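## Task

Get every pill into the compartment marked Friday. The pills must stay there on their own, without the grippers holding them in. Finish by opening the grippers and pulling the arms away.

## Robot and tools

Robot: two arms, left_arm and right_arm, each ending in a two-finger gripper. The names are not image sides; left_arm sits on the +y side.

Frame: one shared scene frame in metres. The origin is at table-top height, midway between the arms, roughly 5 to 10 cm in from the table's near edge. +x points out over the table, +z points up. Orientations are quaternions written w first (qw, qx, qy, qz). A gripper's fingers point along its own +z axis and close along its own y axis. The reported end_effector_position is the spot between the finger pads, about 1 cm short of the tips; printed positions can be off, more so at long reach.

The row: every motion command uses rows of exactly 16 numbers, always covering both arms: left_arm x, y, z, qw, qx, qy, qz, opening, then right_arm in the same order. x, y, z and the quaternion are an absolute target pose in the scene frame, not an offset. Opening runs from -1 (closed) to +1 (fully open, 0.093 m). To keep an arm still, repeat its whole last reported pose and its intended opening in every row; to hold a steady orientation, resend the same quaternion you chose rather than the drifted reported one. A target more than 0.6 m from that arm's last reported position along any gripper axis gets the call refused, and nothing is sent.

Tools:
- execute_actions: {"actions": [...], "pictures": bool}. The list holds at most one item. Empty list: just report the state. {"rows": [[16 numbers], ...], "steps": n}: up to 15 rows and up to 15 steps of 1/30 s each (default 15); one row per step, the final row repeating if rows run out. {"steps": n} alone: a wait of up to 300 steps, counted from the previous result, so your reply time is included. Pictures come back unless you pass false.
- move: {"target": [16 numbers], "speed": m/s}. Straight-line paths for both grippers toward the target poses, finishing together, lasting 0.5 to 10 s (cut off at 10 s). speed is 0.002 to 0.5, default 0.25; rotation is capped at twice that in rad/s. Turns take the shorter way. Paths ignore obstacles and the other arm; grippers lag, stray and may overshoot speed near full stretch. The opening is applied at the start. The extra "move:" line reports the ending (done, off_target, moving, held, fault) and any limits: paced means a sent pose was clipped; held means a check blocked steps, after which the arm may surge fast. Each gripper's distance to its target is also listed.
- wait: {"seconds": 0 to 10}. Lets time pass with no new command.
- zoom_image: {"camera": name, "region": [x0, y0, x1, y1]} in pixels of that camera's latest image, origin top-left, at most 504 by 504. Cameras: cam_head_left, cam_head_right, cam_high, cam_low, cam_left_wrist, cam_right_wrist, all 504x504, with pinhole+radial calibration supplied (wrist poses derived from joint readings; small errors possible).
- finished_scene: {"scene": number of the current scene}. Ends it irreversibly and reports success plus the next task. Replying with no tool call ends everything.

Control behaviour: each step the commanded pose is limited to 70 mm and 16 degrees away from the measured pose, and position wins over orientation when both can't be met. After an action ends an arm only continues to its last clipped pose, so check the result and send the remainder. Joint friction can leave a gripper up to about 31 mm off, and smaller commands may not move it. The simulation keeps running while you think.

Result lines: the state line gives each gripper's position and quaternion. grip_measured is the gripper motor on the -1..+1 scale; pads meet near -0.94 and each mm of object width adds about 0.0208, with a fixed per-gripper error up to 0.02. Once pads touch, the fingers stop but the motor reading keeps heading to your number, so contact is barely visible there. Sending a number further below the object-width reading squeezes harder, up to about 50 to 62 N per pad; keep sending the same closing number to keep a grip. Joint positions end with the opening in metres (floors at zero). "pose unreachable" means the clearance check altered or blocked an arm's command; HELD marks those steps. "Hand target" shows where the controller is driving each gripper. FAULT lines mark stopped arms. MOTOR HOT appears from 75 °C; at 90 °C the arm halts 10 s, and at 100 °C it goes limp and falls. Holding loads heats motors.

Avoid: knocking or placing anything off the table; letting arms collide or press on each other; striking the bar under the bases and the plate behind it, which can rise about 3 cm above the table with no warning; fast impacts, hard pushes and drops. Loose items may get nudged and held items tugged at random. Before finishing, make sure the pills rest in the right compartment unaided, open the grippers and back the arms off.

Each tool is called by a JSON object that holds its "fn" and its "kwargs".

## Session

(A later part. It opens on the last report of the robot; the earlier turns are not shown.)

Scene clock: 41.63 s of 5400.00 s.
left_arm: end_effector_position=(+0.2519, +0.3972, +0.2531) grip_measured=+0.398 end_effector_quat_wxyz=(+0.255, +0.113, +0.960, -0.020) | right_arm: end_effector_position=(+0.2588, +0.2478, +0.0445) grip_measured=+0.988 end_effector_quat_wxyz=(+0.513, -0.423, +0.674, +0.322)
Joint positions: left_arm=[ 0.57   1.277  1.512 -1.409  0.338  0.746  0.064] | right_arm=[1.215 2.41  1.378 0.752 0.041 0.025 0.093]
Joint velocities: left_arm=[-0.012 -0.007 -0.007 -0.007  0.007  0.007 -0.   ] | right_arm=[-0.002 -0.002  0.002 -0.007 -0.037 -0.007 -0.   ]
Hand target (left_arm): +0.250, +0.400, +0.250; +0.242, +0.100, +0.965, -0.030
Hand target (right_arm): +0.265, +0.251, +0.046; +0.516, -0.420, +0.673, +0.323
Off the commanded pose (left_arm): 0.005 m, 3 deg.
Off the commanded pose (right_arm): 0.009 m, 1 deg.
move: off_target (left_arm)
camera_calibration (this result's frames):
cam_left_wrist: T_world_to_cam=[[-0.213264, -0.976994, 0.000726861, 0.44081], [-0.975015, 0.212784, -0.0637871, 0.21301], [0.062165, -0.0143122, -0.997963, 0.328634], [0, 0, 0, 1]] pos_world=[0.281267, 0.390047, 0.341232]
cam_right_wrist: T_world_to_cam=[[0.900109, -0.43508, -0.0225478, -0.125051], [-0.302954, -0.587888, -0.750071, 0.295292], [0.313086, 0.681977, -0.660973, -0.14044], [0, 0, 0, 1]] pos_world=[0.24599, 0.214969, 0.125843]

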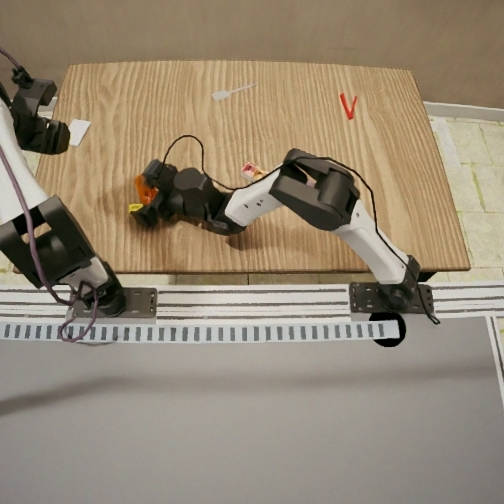

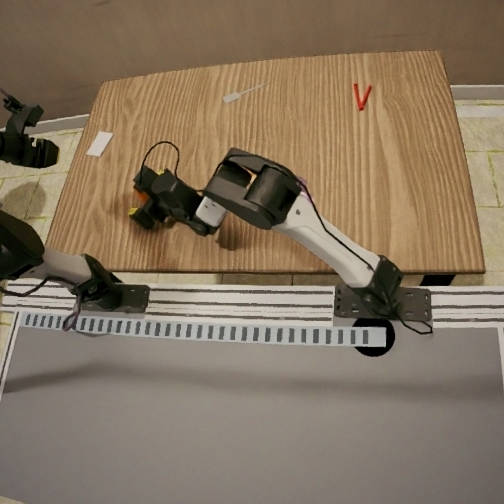

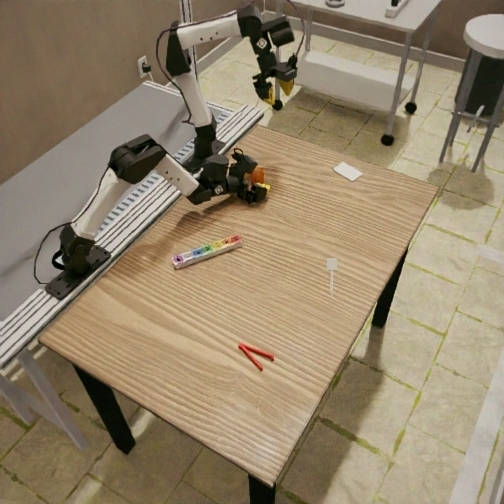

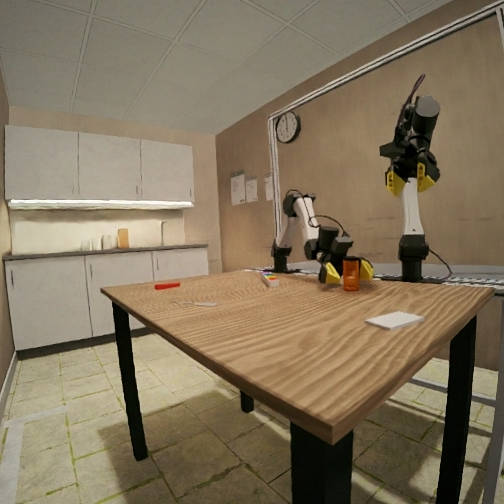

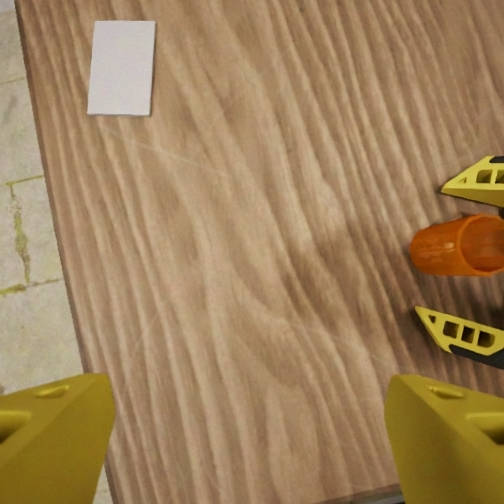

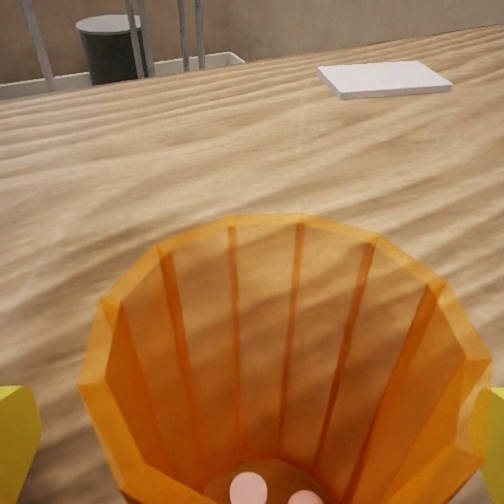

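{"fn": "move", "kwargs": {"target": [0.25,0.40,0.25,0.24,0.1,0.96,-0.03,0.4,0.267,0.250,0.045,0.516,-0.420,0.672,0.323,-0.3], "speed": 0.05}}

{"fn": "move", "kwargs": {"target": [0.25,0.40,0.25,0.24,0.1,0.96,-0.03,0.4,0.23,0.12,0.14,0.359,-0.480,0.768,0.224,-0.3], "speed": 0.12}}

{"fn": "move", "kwargs": {"target": [0.25,0.40,0.25,0.24,0.1,0.96,-0.03,0.4,0.21,-0.06,0.13,0.123,-0.339,0.931,0.045,-0.3], "speed": 0.15}}

{"fn": "move", "kwargs": {"target": [0.25,0.40,0.25,0.24,0.1,0.96,-0.03,0.4,0.21,-0.107,0.09,0.034,0.275,0.961,-0.010,-0.3], "speed": 0.2}}

Scene clock: 45.00 s of 5400.00 s.
left_arm: end_effector_position=(+0.2519, +0.3972, +0.2531) grip_measured=+0.398 end_effector_quat_wxyz=(+0.255, +0.113, +0.960, -0.020) | right_arm: end_effector_position=(+0.2606, +0.2469, +0.0443) grip_measured=-0.268 end_effector_quat_wxyz=(+0.513, -0.423, +0.675, +0.322)
Joint positions: left_arm=[ 0.57   1.277  1.512 -1.409  0.338  0.746  0.064] | right_arm=[1.211 2.41  1.378 0.75  0.037 0.025 0.032]
Joint velocities: left_arm=[ 0.002  0.002  0.007  0.007 -0.007 -0.007  0.   ] | right_arm=[-0.017 -0.007 -0.002 -0.095 -0.051 -0.007 -0.002]
Hand target (left_arm): +0.250, +0.400, +0.250; +0.242, +0.100, +0.965, -0.030
Hand target (right_arm): +0.267, +0.250, +0.045; +0.516, -0.420, +0.672, +0.323
Off the commanded pose (left_arm): 0.005 m, 3 deg.
Off the commanded pose (right_arm): 0.007 m, 1 deg.
move: off_target (left_arm)
camera_calibration (this result's frames):
cam_left_wrist: T_world_to_cam=[[-0.21294, -0.977065, 0.00091567, 0.440708], [-0.975088, 0.212449, -0.0637904, 0.213162], [0.0621328, -0.0144764, -0.997963, 0.328707], [0, 0, 0, 1]] pos_world=[0.281273, 0.390073, 0.341232]
cam_right_wrist: T_world_to_cam=[[0.899843, -0.435578, -0.0235587, -0.126812], [-0.304338, -0.588194, -0.749271, 0.295549], [0.312509, 0.681396, -0.661845, -0.140249], [0, 0, 0, 1]] pos_world=[0.247886, 0.214168, 0.125636]

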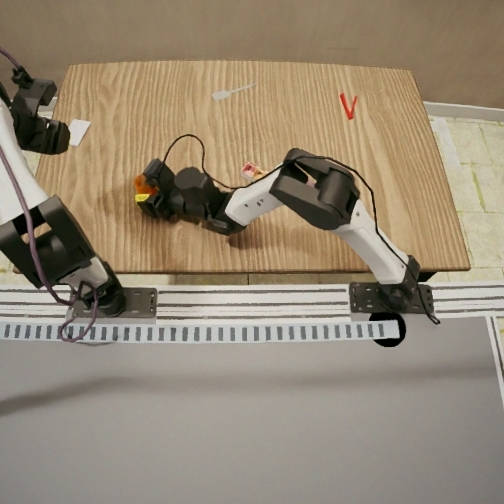

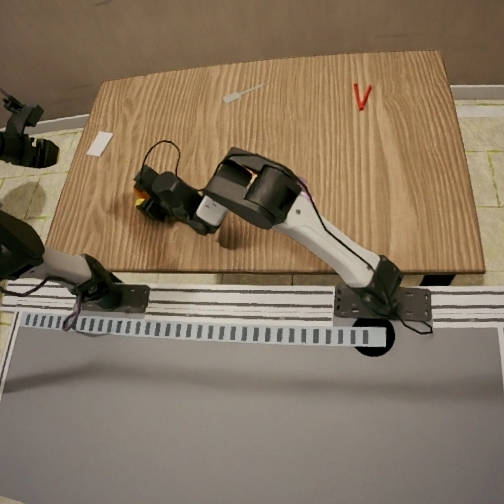

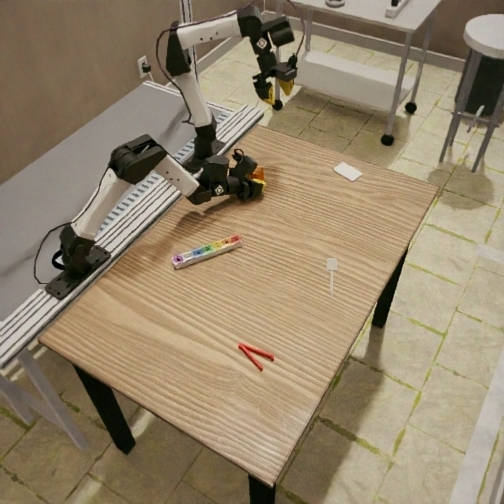

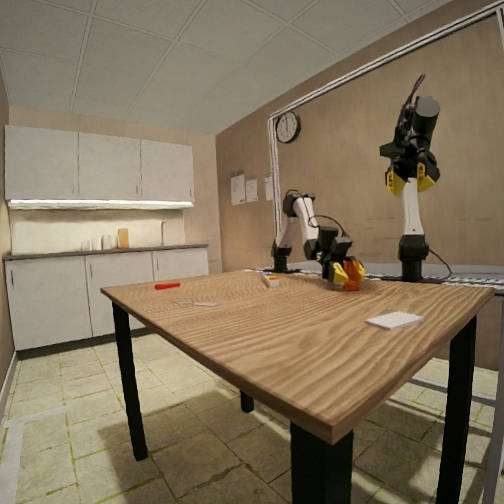

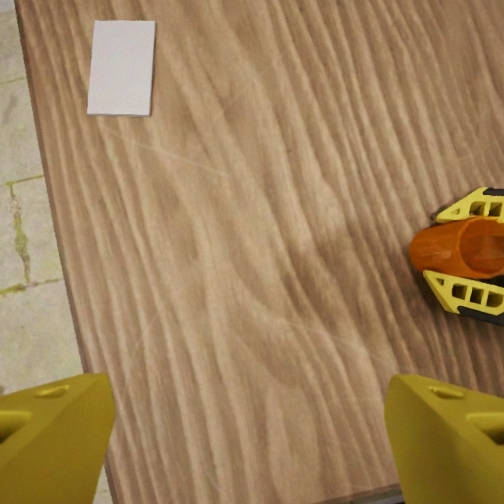

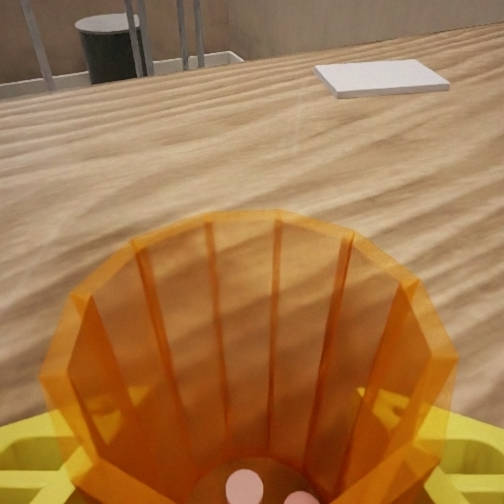

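Scene clock: 47.40 s of 5400.00 s.
left_arm: end_effector_position=(+0.2518, +0.3972, +0.2531) grip_measured=+0.398 end_effector_quat_wxyz=(+0.255, +0.113, +0.960, -0.021) | right_arm: end_effector_position=(+0.2271, +0.1168, +0.1266) grip_measured=-0.268 end_effector_quat_wxyz=(+0.350, -0.481, +0.774, +0.217)
Joint positions: left_arm=[ 0.57   1.277  1.512 -1.409  0.338  0.746  0.064] | right_arm=[ 1.148  1.788  1.213 -0.157 -0.017  0.001  0.032]
Joint velocities: left_arm=[ 0.007 -0.017 -0.002 -0.022  0.051 -0.051 -0.002] | right_arm=[ 0.002 -0.007 -0.002 -0.066  0.007  0.037 -0.001]
Hand target (left_arm): +0.250, +0.400, +0.250; +0.242, +0.100, +0.965, -0.030
Hand target (right_arm): +0.230, +0.117, +0.139; +0.360, -0.479, +0.769, +0.223
Off the commanded pose (left_arm): 0.005 m, 2 deg.
Off the commanded pose (right_arm): 0.014 m, 1 deg.
move: off_target (right_arm)
camera_calibration (this result's frames):
cam_left_wrist: T_world_to_cam=[[-0.212946, -0.977063, 0.00118634, 0.440582], [-0.975107, 0.212442, -0.0635222, 0.213042], [0.0618132, -0.0146836, -0.99798, 0.328845], [0, 0, 0, 1]] pos_world=[0.281232, 0.390046, 0.341191]
cam_right_wrist: T_world_to_cam=[[0.891684, -0.452231, -0.0196601, -0.148077], [-0.423972, -0.819172, -0.386271, 0.278697], [0.158579, 0.352767, -0.922176, 0.119617], [0, 0, 0, 1]] pos_world=[0.231229, 0.119139, 0.215049]

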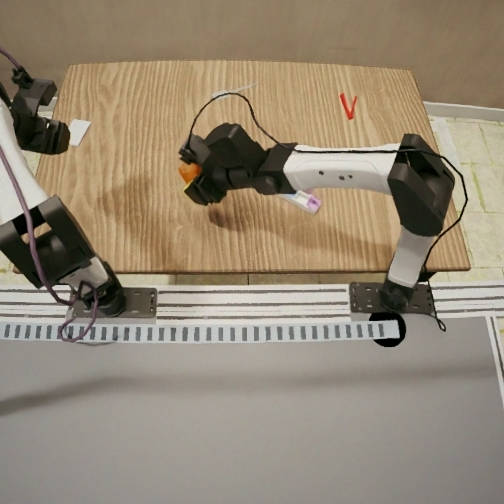

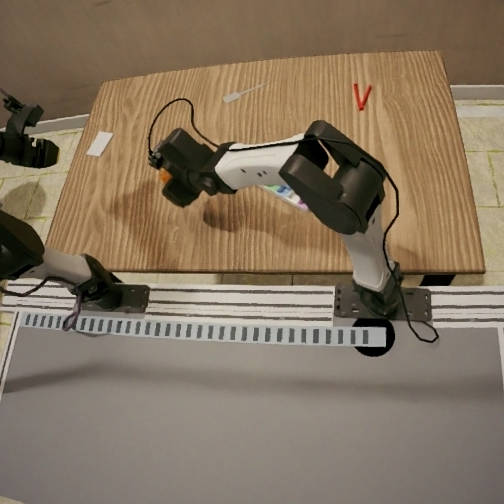

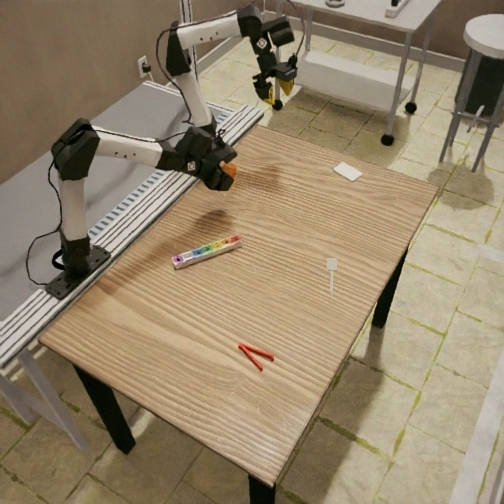

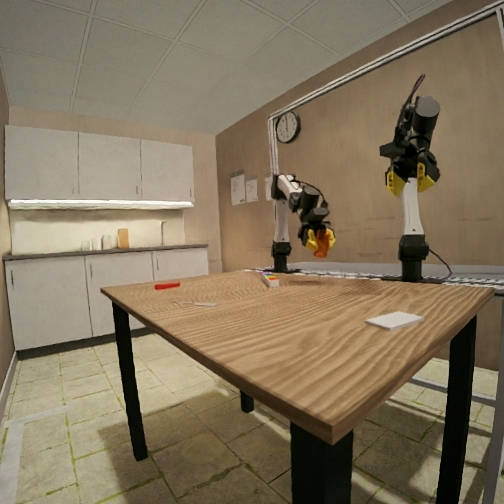

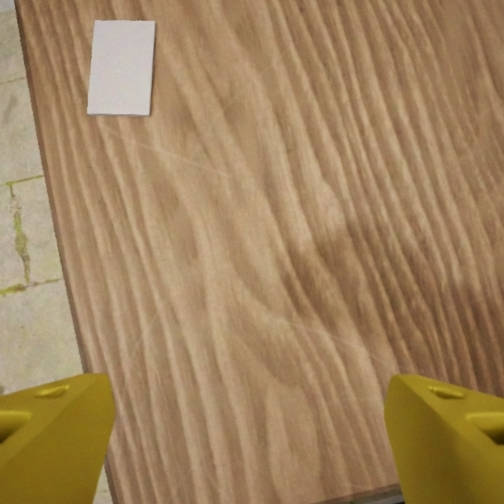

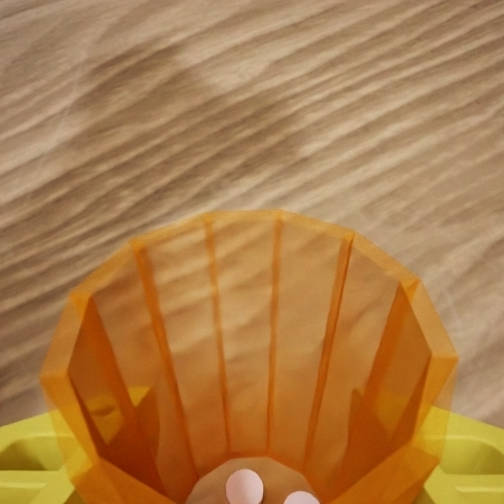

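Scene clock: 50.30 s of 5400.00 s.
left_arm: end_effector_position=(+0.2518, +0.3972, +0.2531) grip_measured=+0.398 end_effector_quat_wxyz=(+0.255, +0.113, +0.960, -0.021) | right_arm: end_effector_position=(+0.2052, -0.0635, +0.1150) grip_measured=-0.268 end_effector_quat_wxyz=(+0.105, -0.345, +0.932, +0.035)
Joint positions: left_arm=[ 0.57   1.277  1.512 -1.409  0.338  0.746  0.064] | right_arm=[ 0.991  1.61   1.273 -1.033  0.048  0.23   0.032]
Joint velocities: left_arm=[ 0.002 -0.002  0.002 -0.051  0.022 -0.007 -0.   ] | right_arm=[ 0.012  0.012  0.012 -0.081  0.007  0.037 -0.   ]
Hand target (left_arm): +0.250, +0.400, +0.250; +0.242, +0.100, +0.965, -0.030
Hand target (right_arm): +0.211, -0.061, +0.130; +0.125, -0.337, +0.932, +0.044
Off the commanded pose (left_arm): 0.005 m, 2 deg.
Off the commanded pose (right_arm): 0.016 m, 2 deg.
move: off_target (right_arm)
camera_calibration (this result's frames):
cam_left_wrist: T_world_to_cam=[[-0.212946, -0.977063, 0.00118634, 0.440582], [-0.975107, 0.212442, -0.0635222, 0.213042], [0.0618132, -0.0146836, -0.99798, 0.328845], [0, 0, 0, 1]] pos_world=[0.281232, 0.390046, 0.341191]
cam_right_wrist: T_world_to_cam=[[0.635096, -0.772428, -0.00271817, -0.179999], [-0.751635, -0.618803, 0.228314, 0.126479], [-0.178038, -0.142958, -0.973584, 0.219482], [0, 0, 0, 1]] pos_world=[0.248459, -0.0293943, 0.184318]

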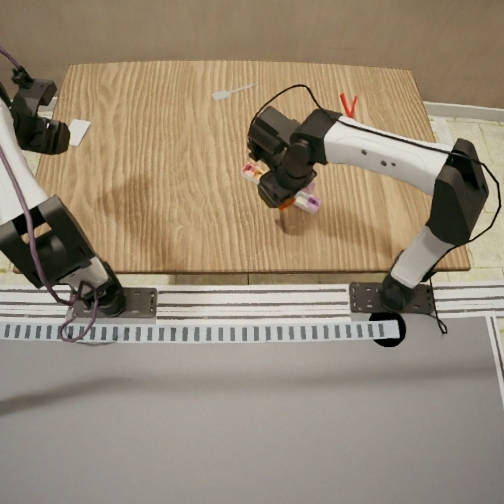

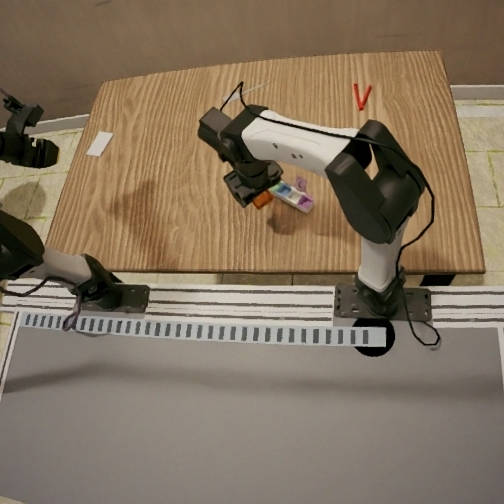

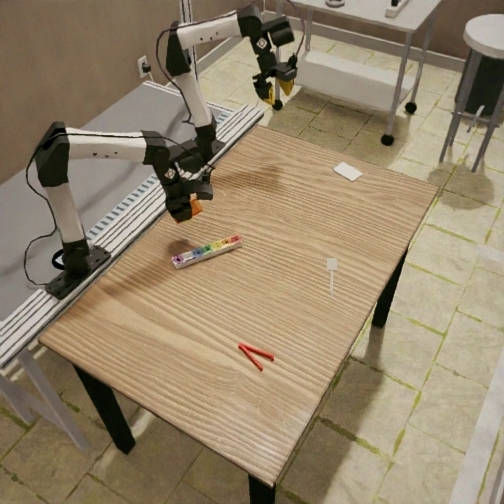

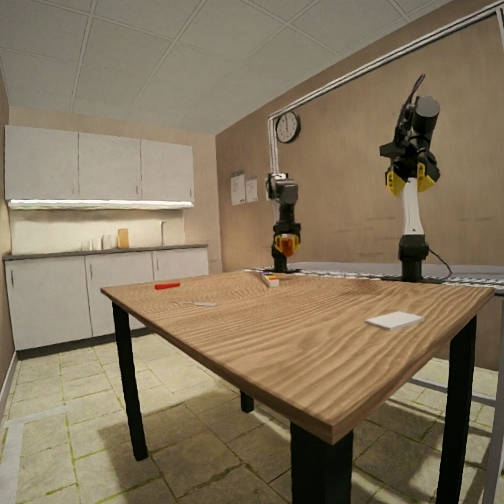

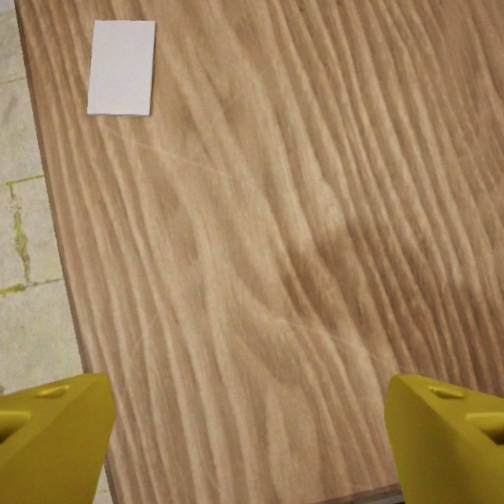

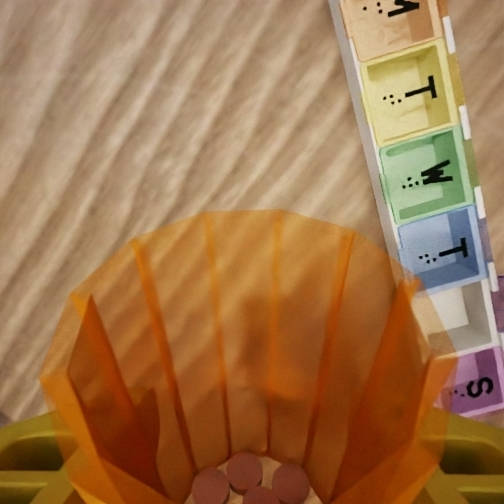

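Scene clock: 53.97 s of 5400.00 s.
left_arm: end_effector_position=(+0.2518, +0.3972, +0.2531) grip_measured=+0.398 end_effector_quat_wxyz=(+0.255, +0.113, +0.960, -0.021) | right_arm: end_effector_position=(+0.2086, -0.1066, +0.0927) grip_measured=-0.268 end_effector_quat_wxyz=(+0.041, +0.268, +0.963, -0.006)
Joint positions: left_arm=[ 0.57   1.277  1.512 -1.409  0.338  0.746  0.064] | right_arm=[ 0.909  1.675  1.273 -1.16   0.068  1.403  0.032]
Joint velocities: left_arm=[ 0.007  0.012 -0.002  0.037  0.022 -0.051  0.   ] | right_arm=[-0.007 -0.007  0.002 -0.081 -0.037  0.066  0.   ]
Hand target (left_arm): +0.250, +0.400, +0.250; +0.242, +0.100, +0.965, -0.030
Hand target (right_arm): +0.210, -0.107, +0.091; +0.035, +0.275, +0.961, -0.010
Off the commanded pose (left_arm): 0.005 m, 2 deg.
Off the commanded pose (right_arm): 0.003 m, 1 deg.
move: done
camera_calibration (this result's frames):
cam_left_wrist: T_world_to_cam=[[-0.212946, -0.977063, 0.00118634, 0.440582], [-0.975107, 0.212442, -0.0635222, 0.213042], [0.0618132, -0.0146836, -0.99798, 0.328845], [0, 0, 0, 1]] pos_world=[0.281232, 0.390046, 0.341191]
cam_right_wrist: T_world_to_cam=[[-0.533916, -0.845346, -0.0179992, 0.0220049], [-0.791213, 0.491993, 0.363214, 0.221665], [-0.298186, 0.208167, -0.931532, 0.250881], [0, 0, 0, 1]] pos_world=[0.261942, -0.142681, 0.153588]

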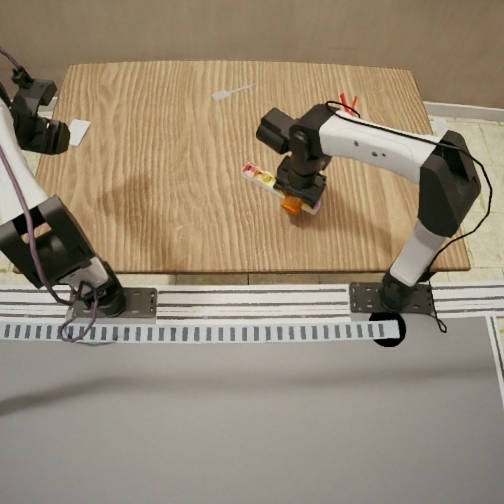

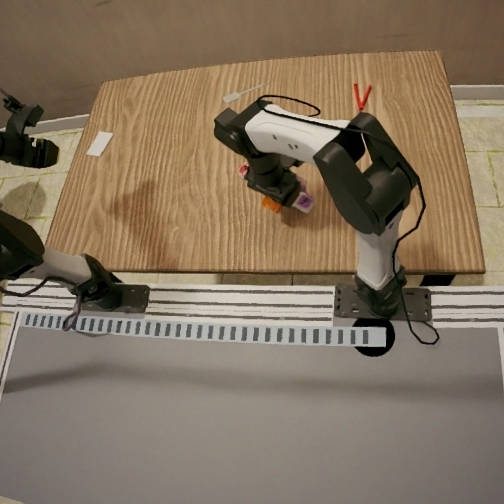

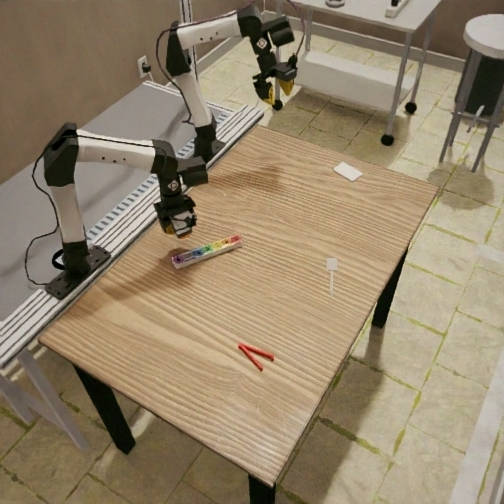

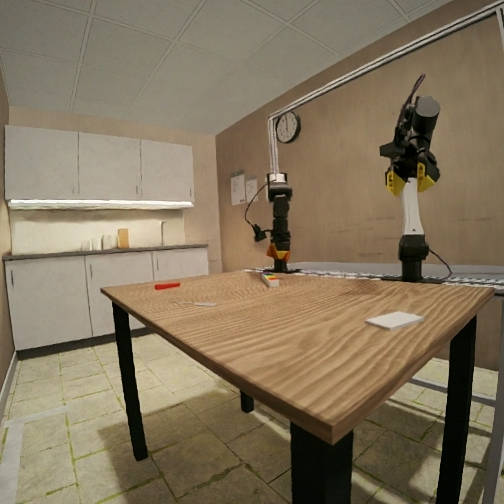

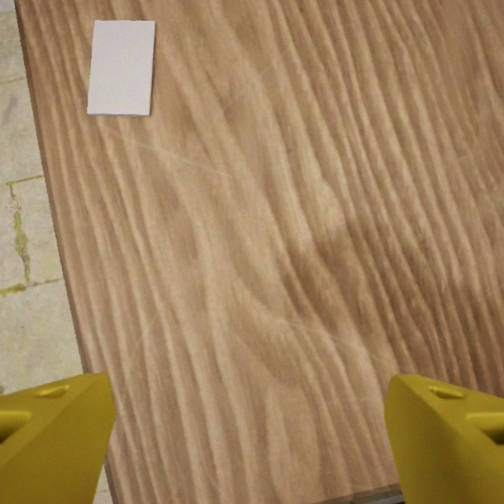

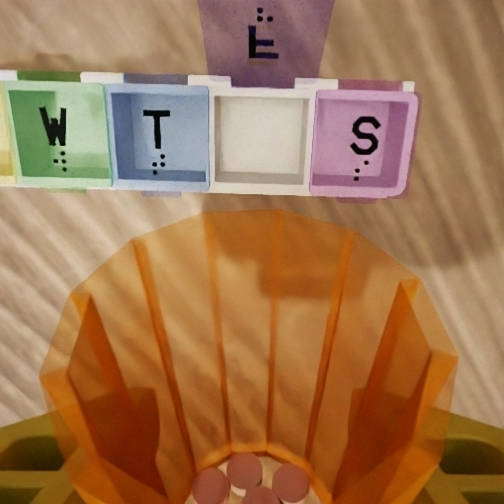

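{"fn": "move", "kwargs": {"target": [0.25,0.40,0.25,0.24,0.1,0.96,-0.03,0.4,0.200,-0.106,0.046,-0.092,0.274,0.957,0.026,-0.3], "speed": 0.04}}

{"fn": "zoom_image", "kwargs": {"camera": "cam_low", "region": [230,230,330,300]}}

Scene clock: 58.40 s of 5400.00 s.
left_arm: end_effector_position=(+0.2518, +0.3972, +0.2531) grip_measured=+0.398 end_effector_quat_wxyz=(+0.255, +0.113, +0.960, -0.021) | right_arm: end_effector_position=(+0.2026, -0.1018, +0.0562) grip_measured=-0.268 end_effector_quat_wxyz=(-0.082, +0.273, +0.958, +0.032)
Joint positions: left_arm=[ 0.57   1.277  1.512 -1.409  0.338  0.746  0.064] | right_arm=[ 0.795  1.75   1.201 -1.067 -0.183  1.299  0.032]
Joint velocities: left_arm=[-0.007 -0.007 -0.002 -0.022 -0.007 -0.066 -0.002] | right_arm=[-0.022  0.002 -0.012 -0.037 -0.007 -0.007  0.001]
Hand target (left_arm): +0.250, +0.400, +0.250; +0.242, +0.100, +0.965, -0.030
Hand target (right_arm): +0.200, -0.105, +0.047; -0.093, +0.274, +0.957, +0.025
Off the commanded pose (left_arm): 0.005 m, 2 deg.
Off the commanded pose (right_arm): 0.011 m, 1 deg.
move: off_target (right_arm)
camera_calibration (this result's frames):
cam_left_wrist: T_world_to_cam=[[-0.212946, -0.977063, 0.00118634, 0.440582], [-0.975107, 0.212442, -0.0635222, 0.213042], [0.0618132, -0.0146836, -0.99798, 0.328845], [0, 0, 0, 1]] pos_world=[0.281232, 0.390046, 0.341191]
cam_right_wrist: T_world_to_cam=[[-0.547168, -0.836814, -0.0186759, 0.0257995], [-0.682836, 0.43336, 0.588162, 0.187226], [-0.484089, 0.334576, -0.808528, 0.257674], [0, 0, 0, 1]] pos_world=[0.266698, -0.145758, 0.0986987]

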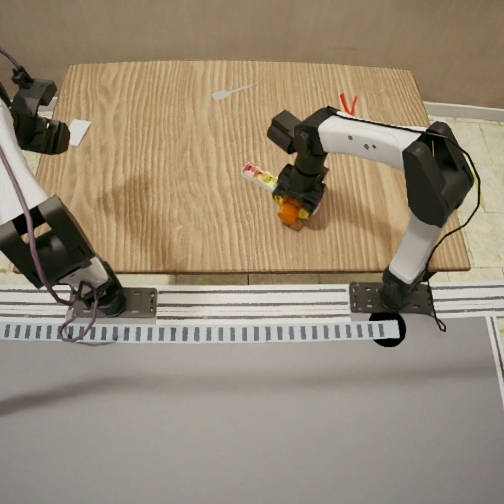

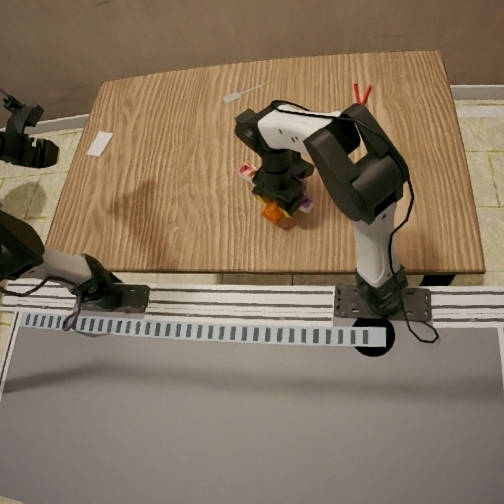

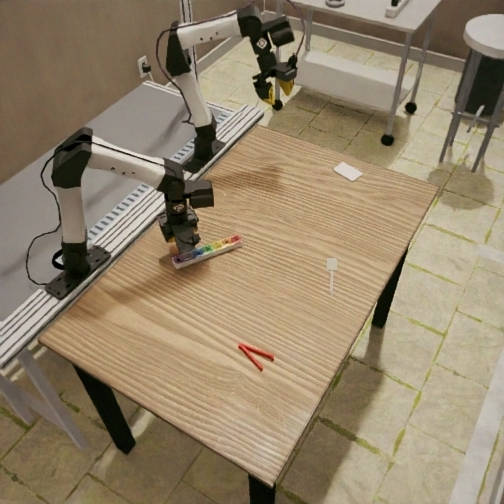

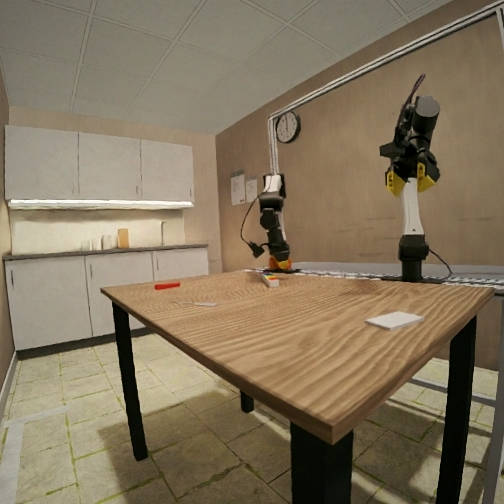

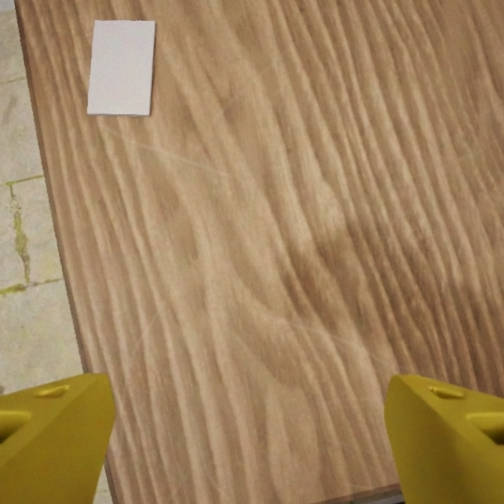

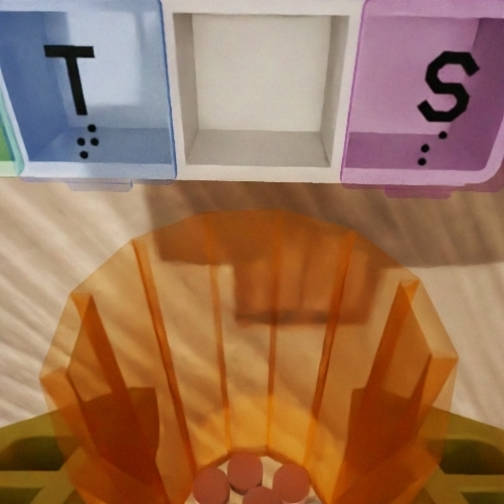

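Region (230, 230, 330, 300) of cam_low's 504x504 image, scaled by 5.040, with more detail than that image has; it fills the top 353 rows of this view, and the rest is white.

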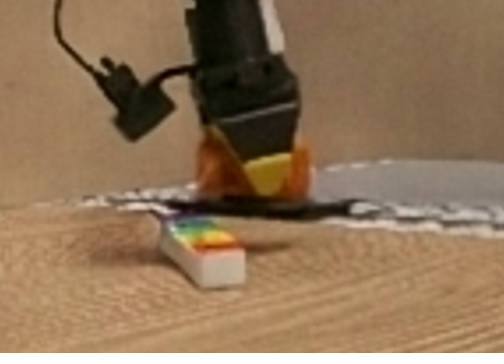

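{"fn": "move", "kwargs": {"target": [0.25,0.40,0.25,0.24,0.1,0.96,-0.03,0.4,0.206,-0.114,0.040,-0.142,0.273,0.951,0.041,-0.3], "speed": 0.02}}

{"fn": "zoom_image", "kwargs": {"camera": "cam_low", "region": [230,230,330,300]}}

Scene clock: 62.90 s of 5400.00 s.
left_arm: end_effector_position=(+0.2518, +0.3972, +0.2531) grip_measured=+0.398 end_effector_quat_wxyz=(+0.255, +0.113, +0.960, -0.021) | right_arm: end_effector_position=(+0.2103, -0.1089, +0.0477) grip_measured=-0.268 end_effector_quat_wxyz=(-0.129, +0.271, +0.953, +0.051)
Joint positions: left_arm=[ 0.57   1.277  1.512 -1.409  0.338  0.746  0.064] | right_arm=[ 0.708  1.794  1.201 -1.066 -0.276  1.203  0.032]
Joint velocities: left_arm=[-0.012 -0.012 -0.002 -0.007  0.022 -0.007  0.   ] | right_arm=[-0.002  0.002 -0.002 -0.095  0.022 -0.051 -0.   ]
Hand target (left_arm): +0.250, +0.400, +0.250; +0.242, +0.100, +0.965, -0.030
Hand target (right_arm): +0.206, -0.113, +0.041; -0.142, +0.273, +0.951, +0.041
Off the commanded pose (left_arm): 0.005 m, 2 deg.
Off the commanded pose (right_arm): 0.010 m, 2 deg.
move: done
camera_calibration (this result's frames):
cam_left_wrist: T_world_to_cam=[[-0.212946, -0.977063, 0.00118634, 0.440582], [-0.975107, 0.212442, -0.0635222, 0.213042], [0.0618132, -0.0146836, -0.99798, 0.328845], [0, 0, 0, 1]] pos_world=[0.281232, 0.390046, 0.341191]
cam_right_wrist: T_world_to_cam=[[-0.547978, -0.836074, -0.0264792, 0.0245305], [-0.632754, 0.393598, 0.666861, 0.181999], [-0.547123, 0.38218, -0.744712, 0.272309], [0, 0, 0, 1]] pos_world=[0.277589, -0.155196, 0.082073]

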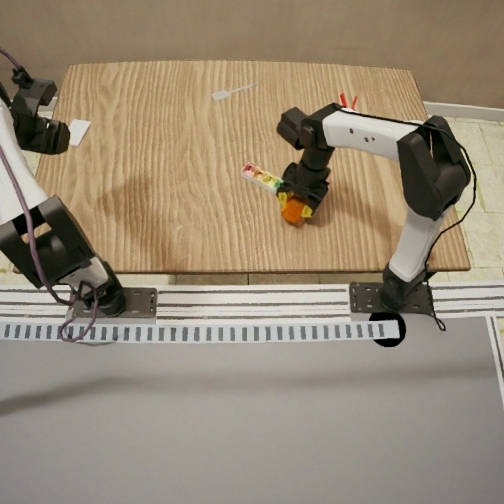

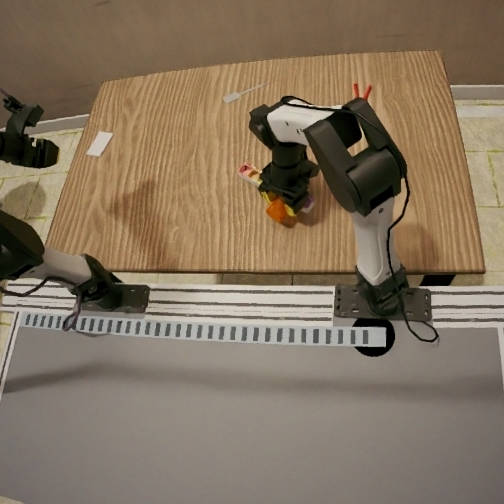

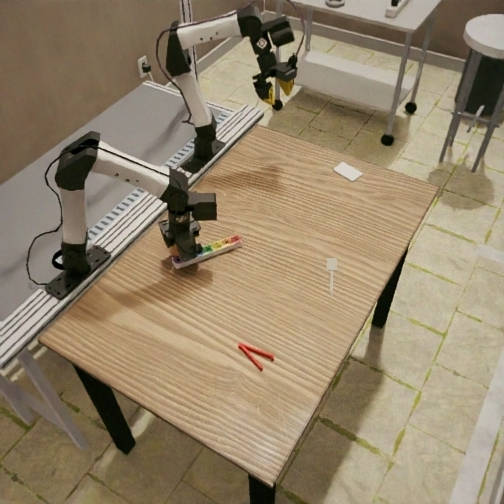

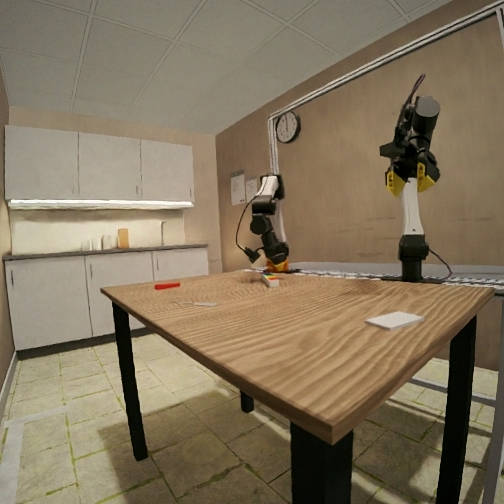

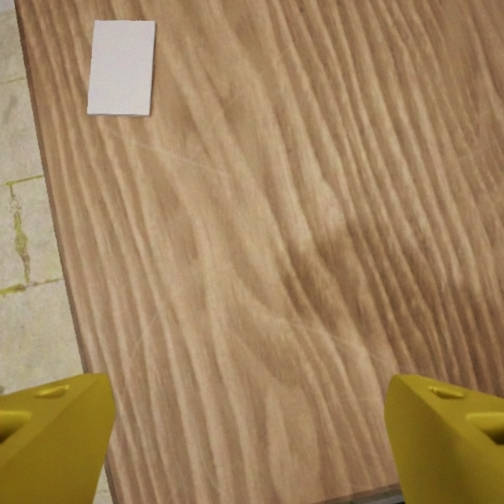

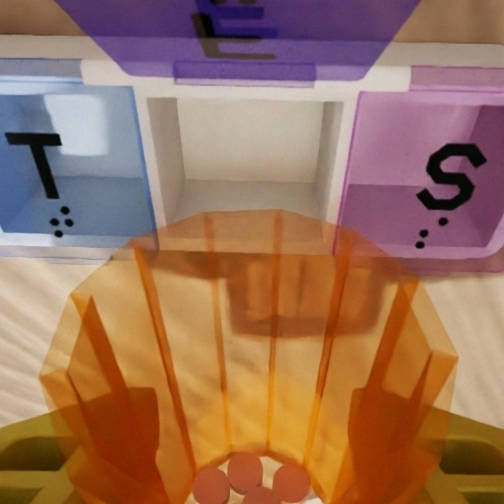

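Region (230, 230, 330, 300) of cam_low's 504x504 image, scaled by 5.040, with more detail than that image has; it fills the top 353 rows of this view, and the rest is white.

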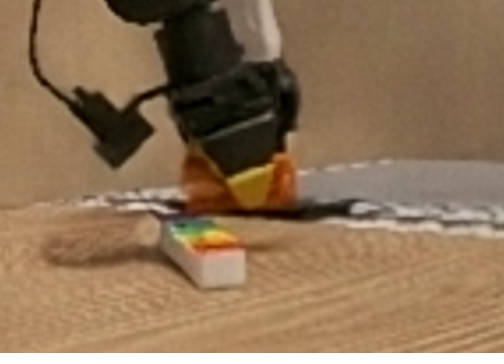

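{"fn": "move", "kwargs": {"target": [0.25,0.40,0.25,0.24,0.1,0.96,-0.03,0.4,0.211,-0.112,0.056,-0.216,0.269,0.937,0.062,-0.3], "speed": 0.02}}

Scene clock: 68.40 s of 5400.00 s.
left_arm: end_effector_position=(+0.2518, +0.3972, +0.2531) grip_measured=+0.398 end_effector_quat_wxyz=(+0.255, +0.113, +0.960, -0.021) | right_arm: end_effector_position=(+0.2047, -0.1147, +0.0543) grip_measured=-0.268 end_effector_quat_wxyz=(-0.214, +0.268, +0.938, +0.055)
Joint positions: left_arm=[ 0.57   1.277  1.512 -1.409  0.338  0.746  0.064] | right_arm=[ 0.633  1.865  1.27  -1.2   -0.404  1.099  0.032]
Joint velocities: left_arm=[-0.002 -0.022  0.022  0.051  0.022 -0.066  0.001] | right_arm=[ 0.002  0.017 -0.002  0.007  0.022  0.037  0.001]
Hand target (left_arm): +0.250, +0.400, +0.250; +0.242, +0.100, +0.965, -0.030
Hand target (right_arm): +0.211, -0.112, +0.057; -0.216, +0.269, +0.937, +0.061
Off the commanded pose (left_arm): 0.005 m, 2 deg.
Off the commanded pose (right_arm): 0.007 m, 1 deg.
move: done
camera_calibration (this result's frames):
cam_left_wrist: T_world_to_cam=[[-0.212946, -0.977063, 0.00118634, 0.440582], [-0.975107, 0.212442, -0.0635222, 0.213042], [0.0618132, -0.0146836, -0.99798, 0.328845], [0, 0, 0, 1]] pos_world=[0.281232, 0.390046, 0.341191]
cam_right_wrist: T_world_to_cam=[[-0.546085, -0.837577, 0.0160025, 0.0139028], [-0.514692, 0.35052, 0.78245, 0.140862], [-0.660971, 0.419048, -0.622508, 0.297274], [0, 0, 0, 1]] pos_world=[0.276582, -0.162302, 0.0746156]

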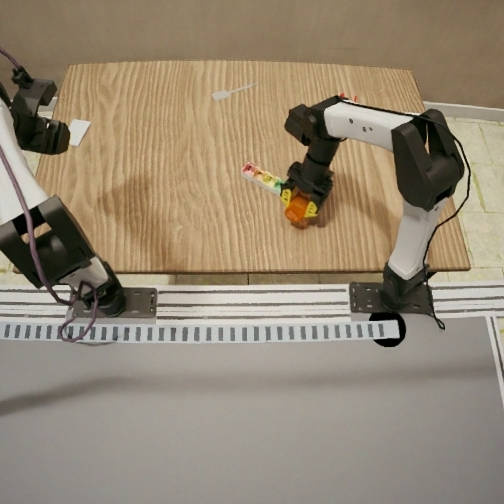

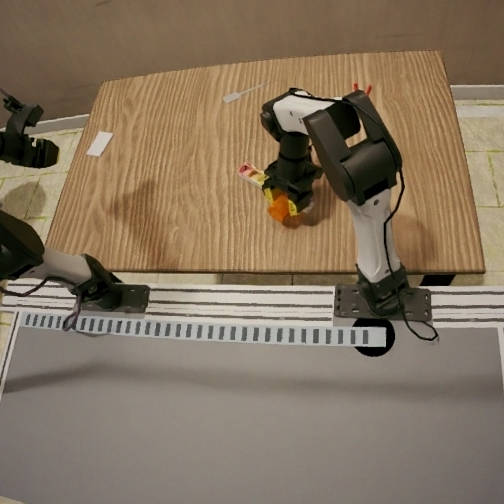

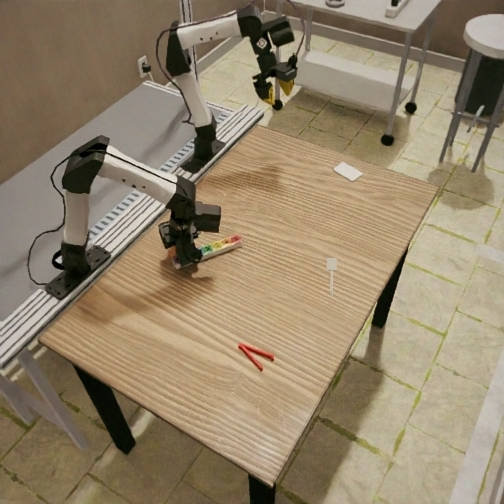

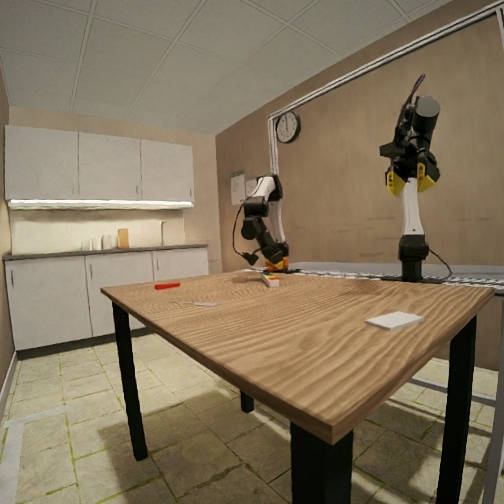

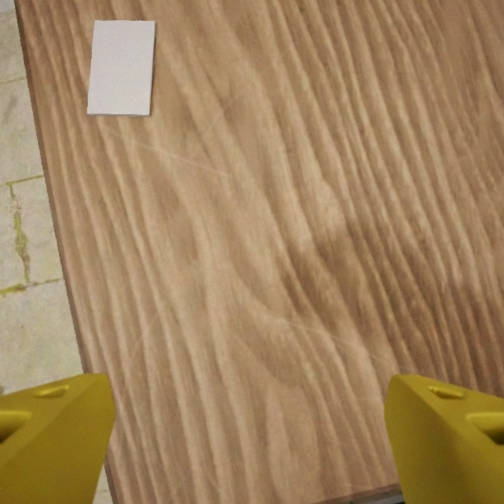

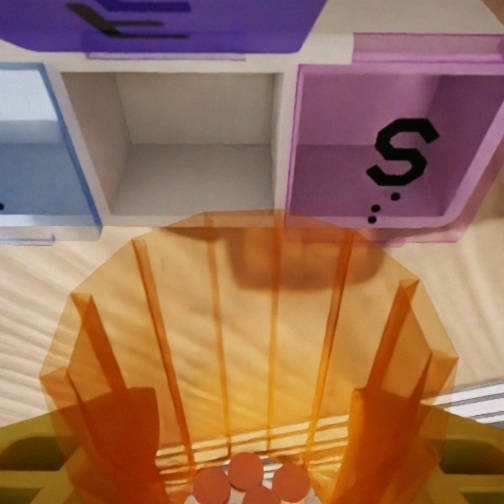

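Need actual ≈(0.215,−0.111).

{"fn": "move", "kwargs": {"target": [0.25,0.40,0.25,0.24,0.1,0.96,-0.03,0.4,0.221,-0.108,0.059,-0.216,0.269,0.937,0.062,-0.3], "speed": 0.01}}

Scene clock: 71.23 s of 5400.00 s.
left_arm: end_effector_position=(+0.2518, +0.3972, +0.2531) grip_measured=+0.398 end_effector_quat_wxyz=(+0.255, +0.113, +0.960, -0.021) | right_arm: end_effector_position=(+0.2145, -0.1105, +0.0572) grip_measured=-0.268 end_effector_quat_wxyz=(-0.215, +0.268, +0.937, +0.056)
Joint positions: left_arm=[ 0.57   1.277  1.512 -1.409  0.338  0.746  0.064] | right_arm=[ 0.626  1.899  1.326 -1.223 -0.405  1.091  0.032]
Joint velocities: left_arm=[-0.002 -0.002 -0.007  0.007  0.066 -0.066  0.001] | right_arm=[ 0.022  0.012  0.007  0.037 -0.051  0.081 -0.   ]
Hand target (left_arm): +0.250, +0.400, +0.250; +0.242, +0.100, +0.965, -0.030
Hand target (right_arm): +0.221, -0.108, +0.059; -0.216, +0.269, +0.937, +0.062
Off the commanded pose (left_arm): 0.005 m, 2 deg.
Off the commanded pose (right_arm): 0.007 m, 1 deg.
move: done
camera_calibration (this result's frames):
cam_left_wrist: T_world_to_cam=[[-0.212946, -0.977063, 0.00118634, 0.440582], [-0.975107, 0.212442, -0.0635222, 0.213042], [0.0618132, -0.0146836, -0.99798, 0.328845], [0, 0, 0, 1]] pos_world=[0.281232, 0.390046, 0.341191]
cam_right_wrist: T_world_to_cam=[[-0.545927, -0.837723, 0.0135569, 0.0228317], [-0.514798, 0.348162, 0.783432, 0.141917], [-0.661019, 0.420718, -0.621329, 0.303848], [0, 0, 0, 1]] pos_world=[0.286373, -0.158118, 0.077298]

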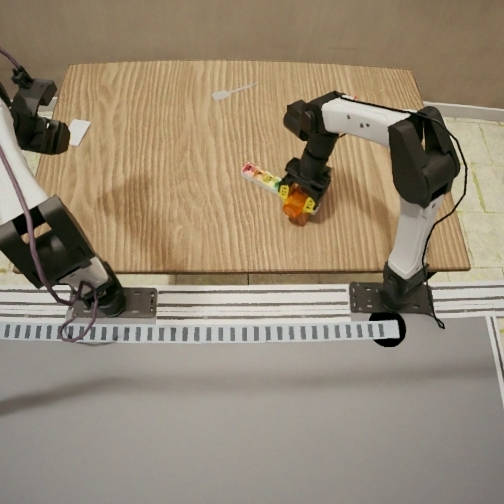

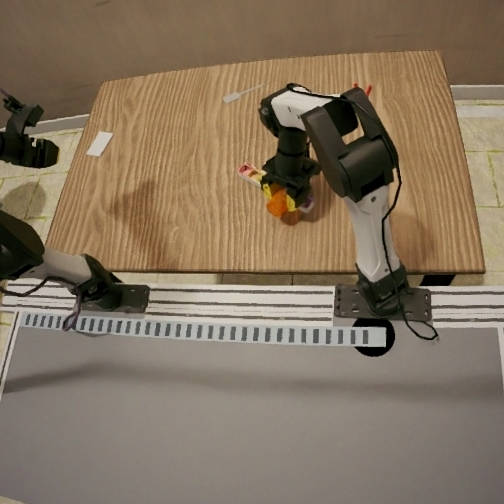

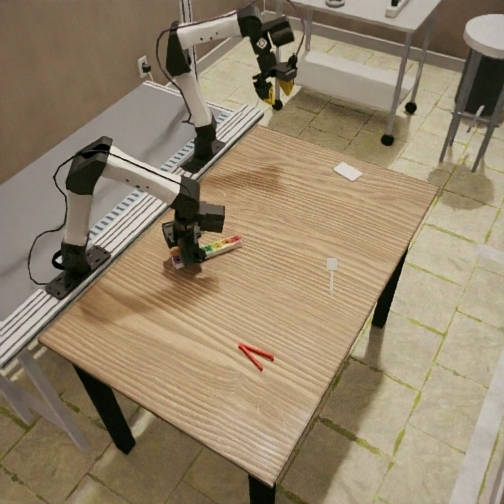

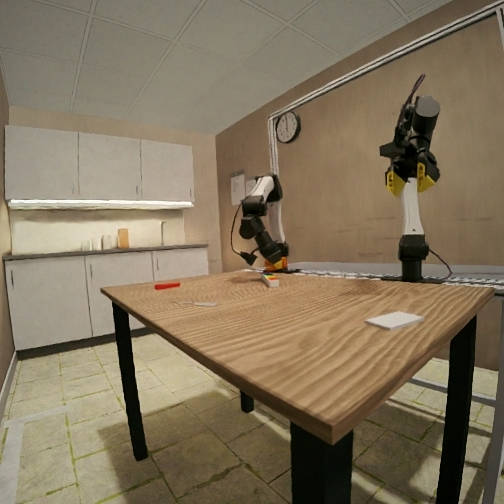

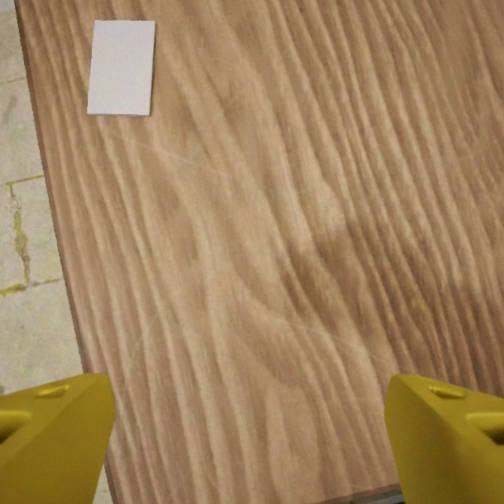

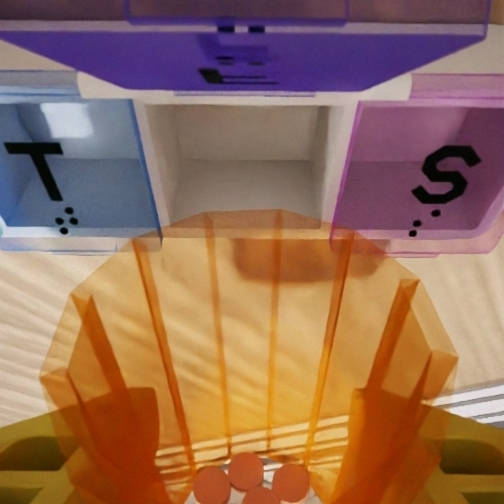

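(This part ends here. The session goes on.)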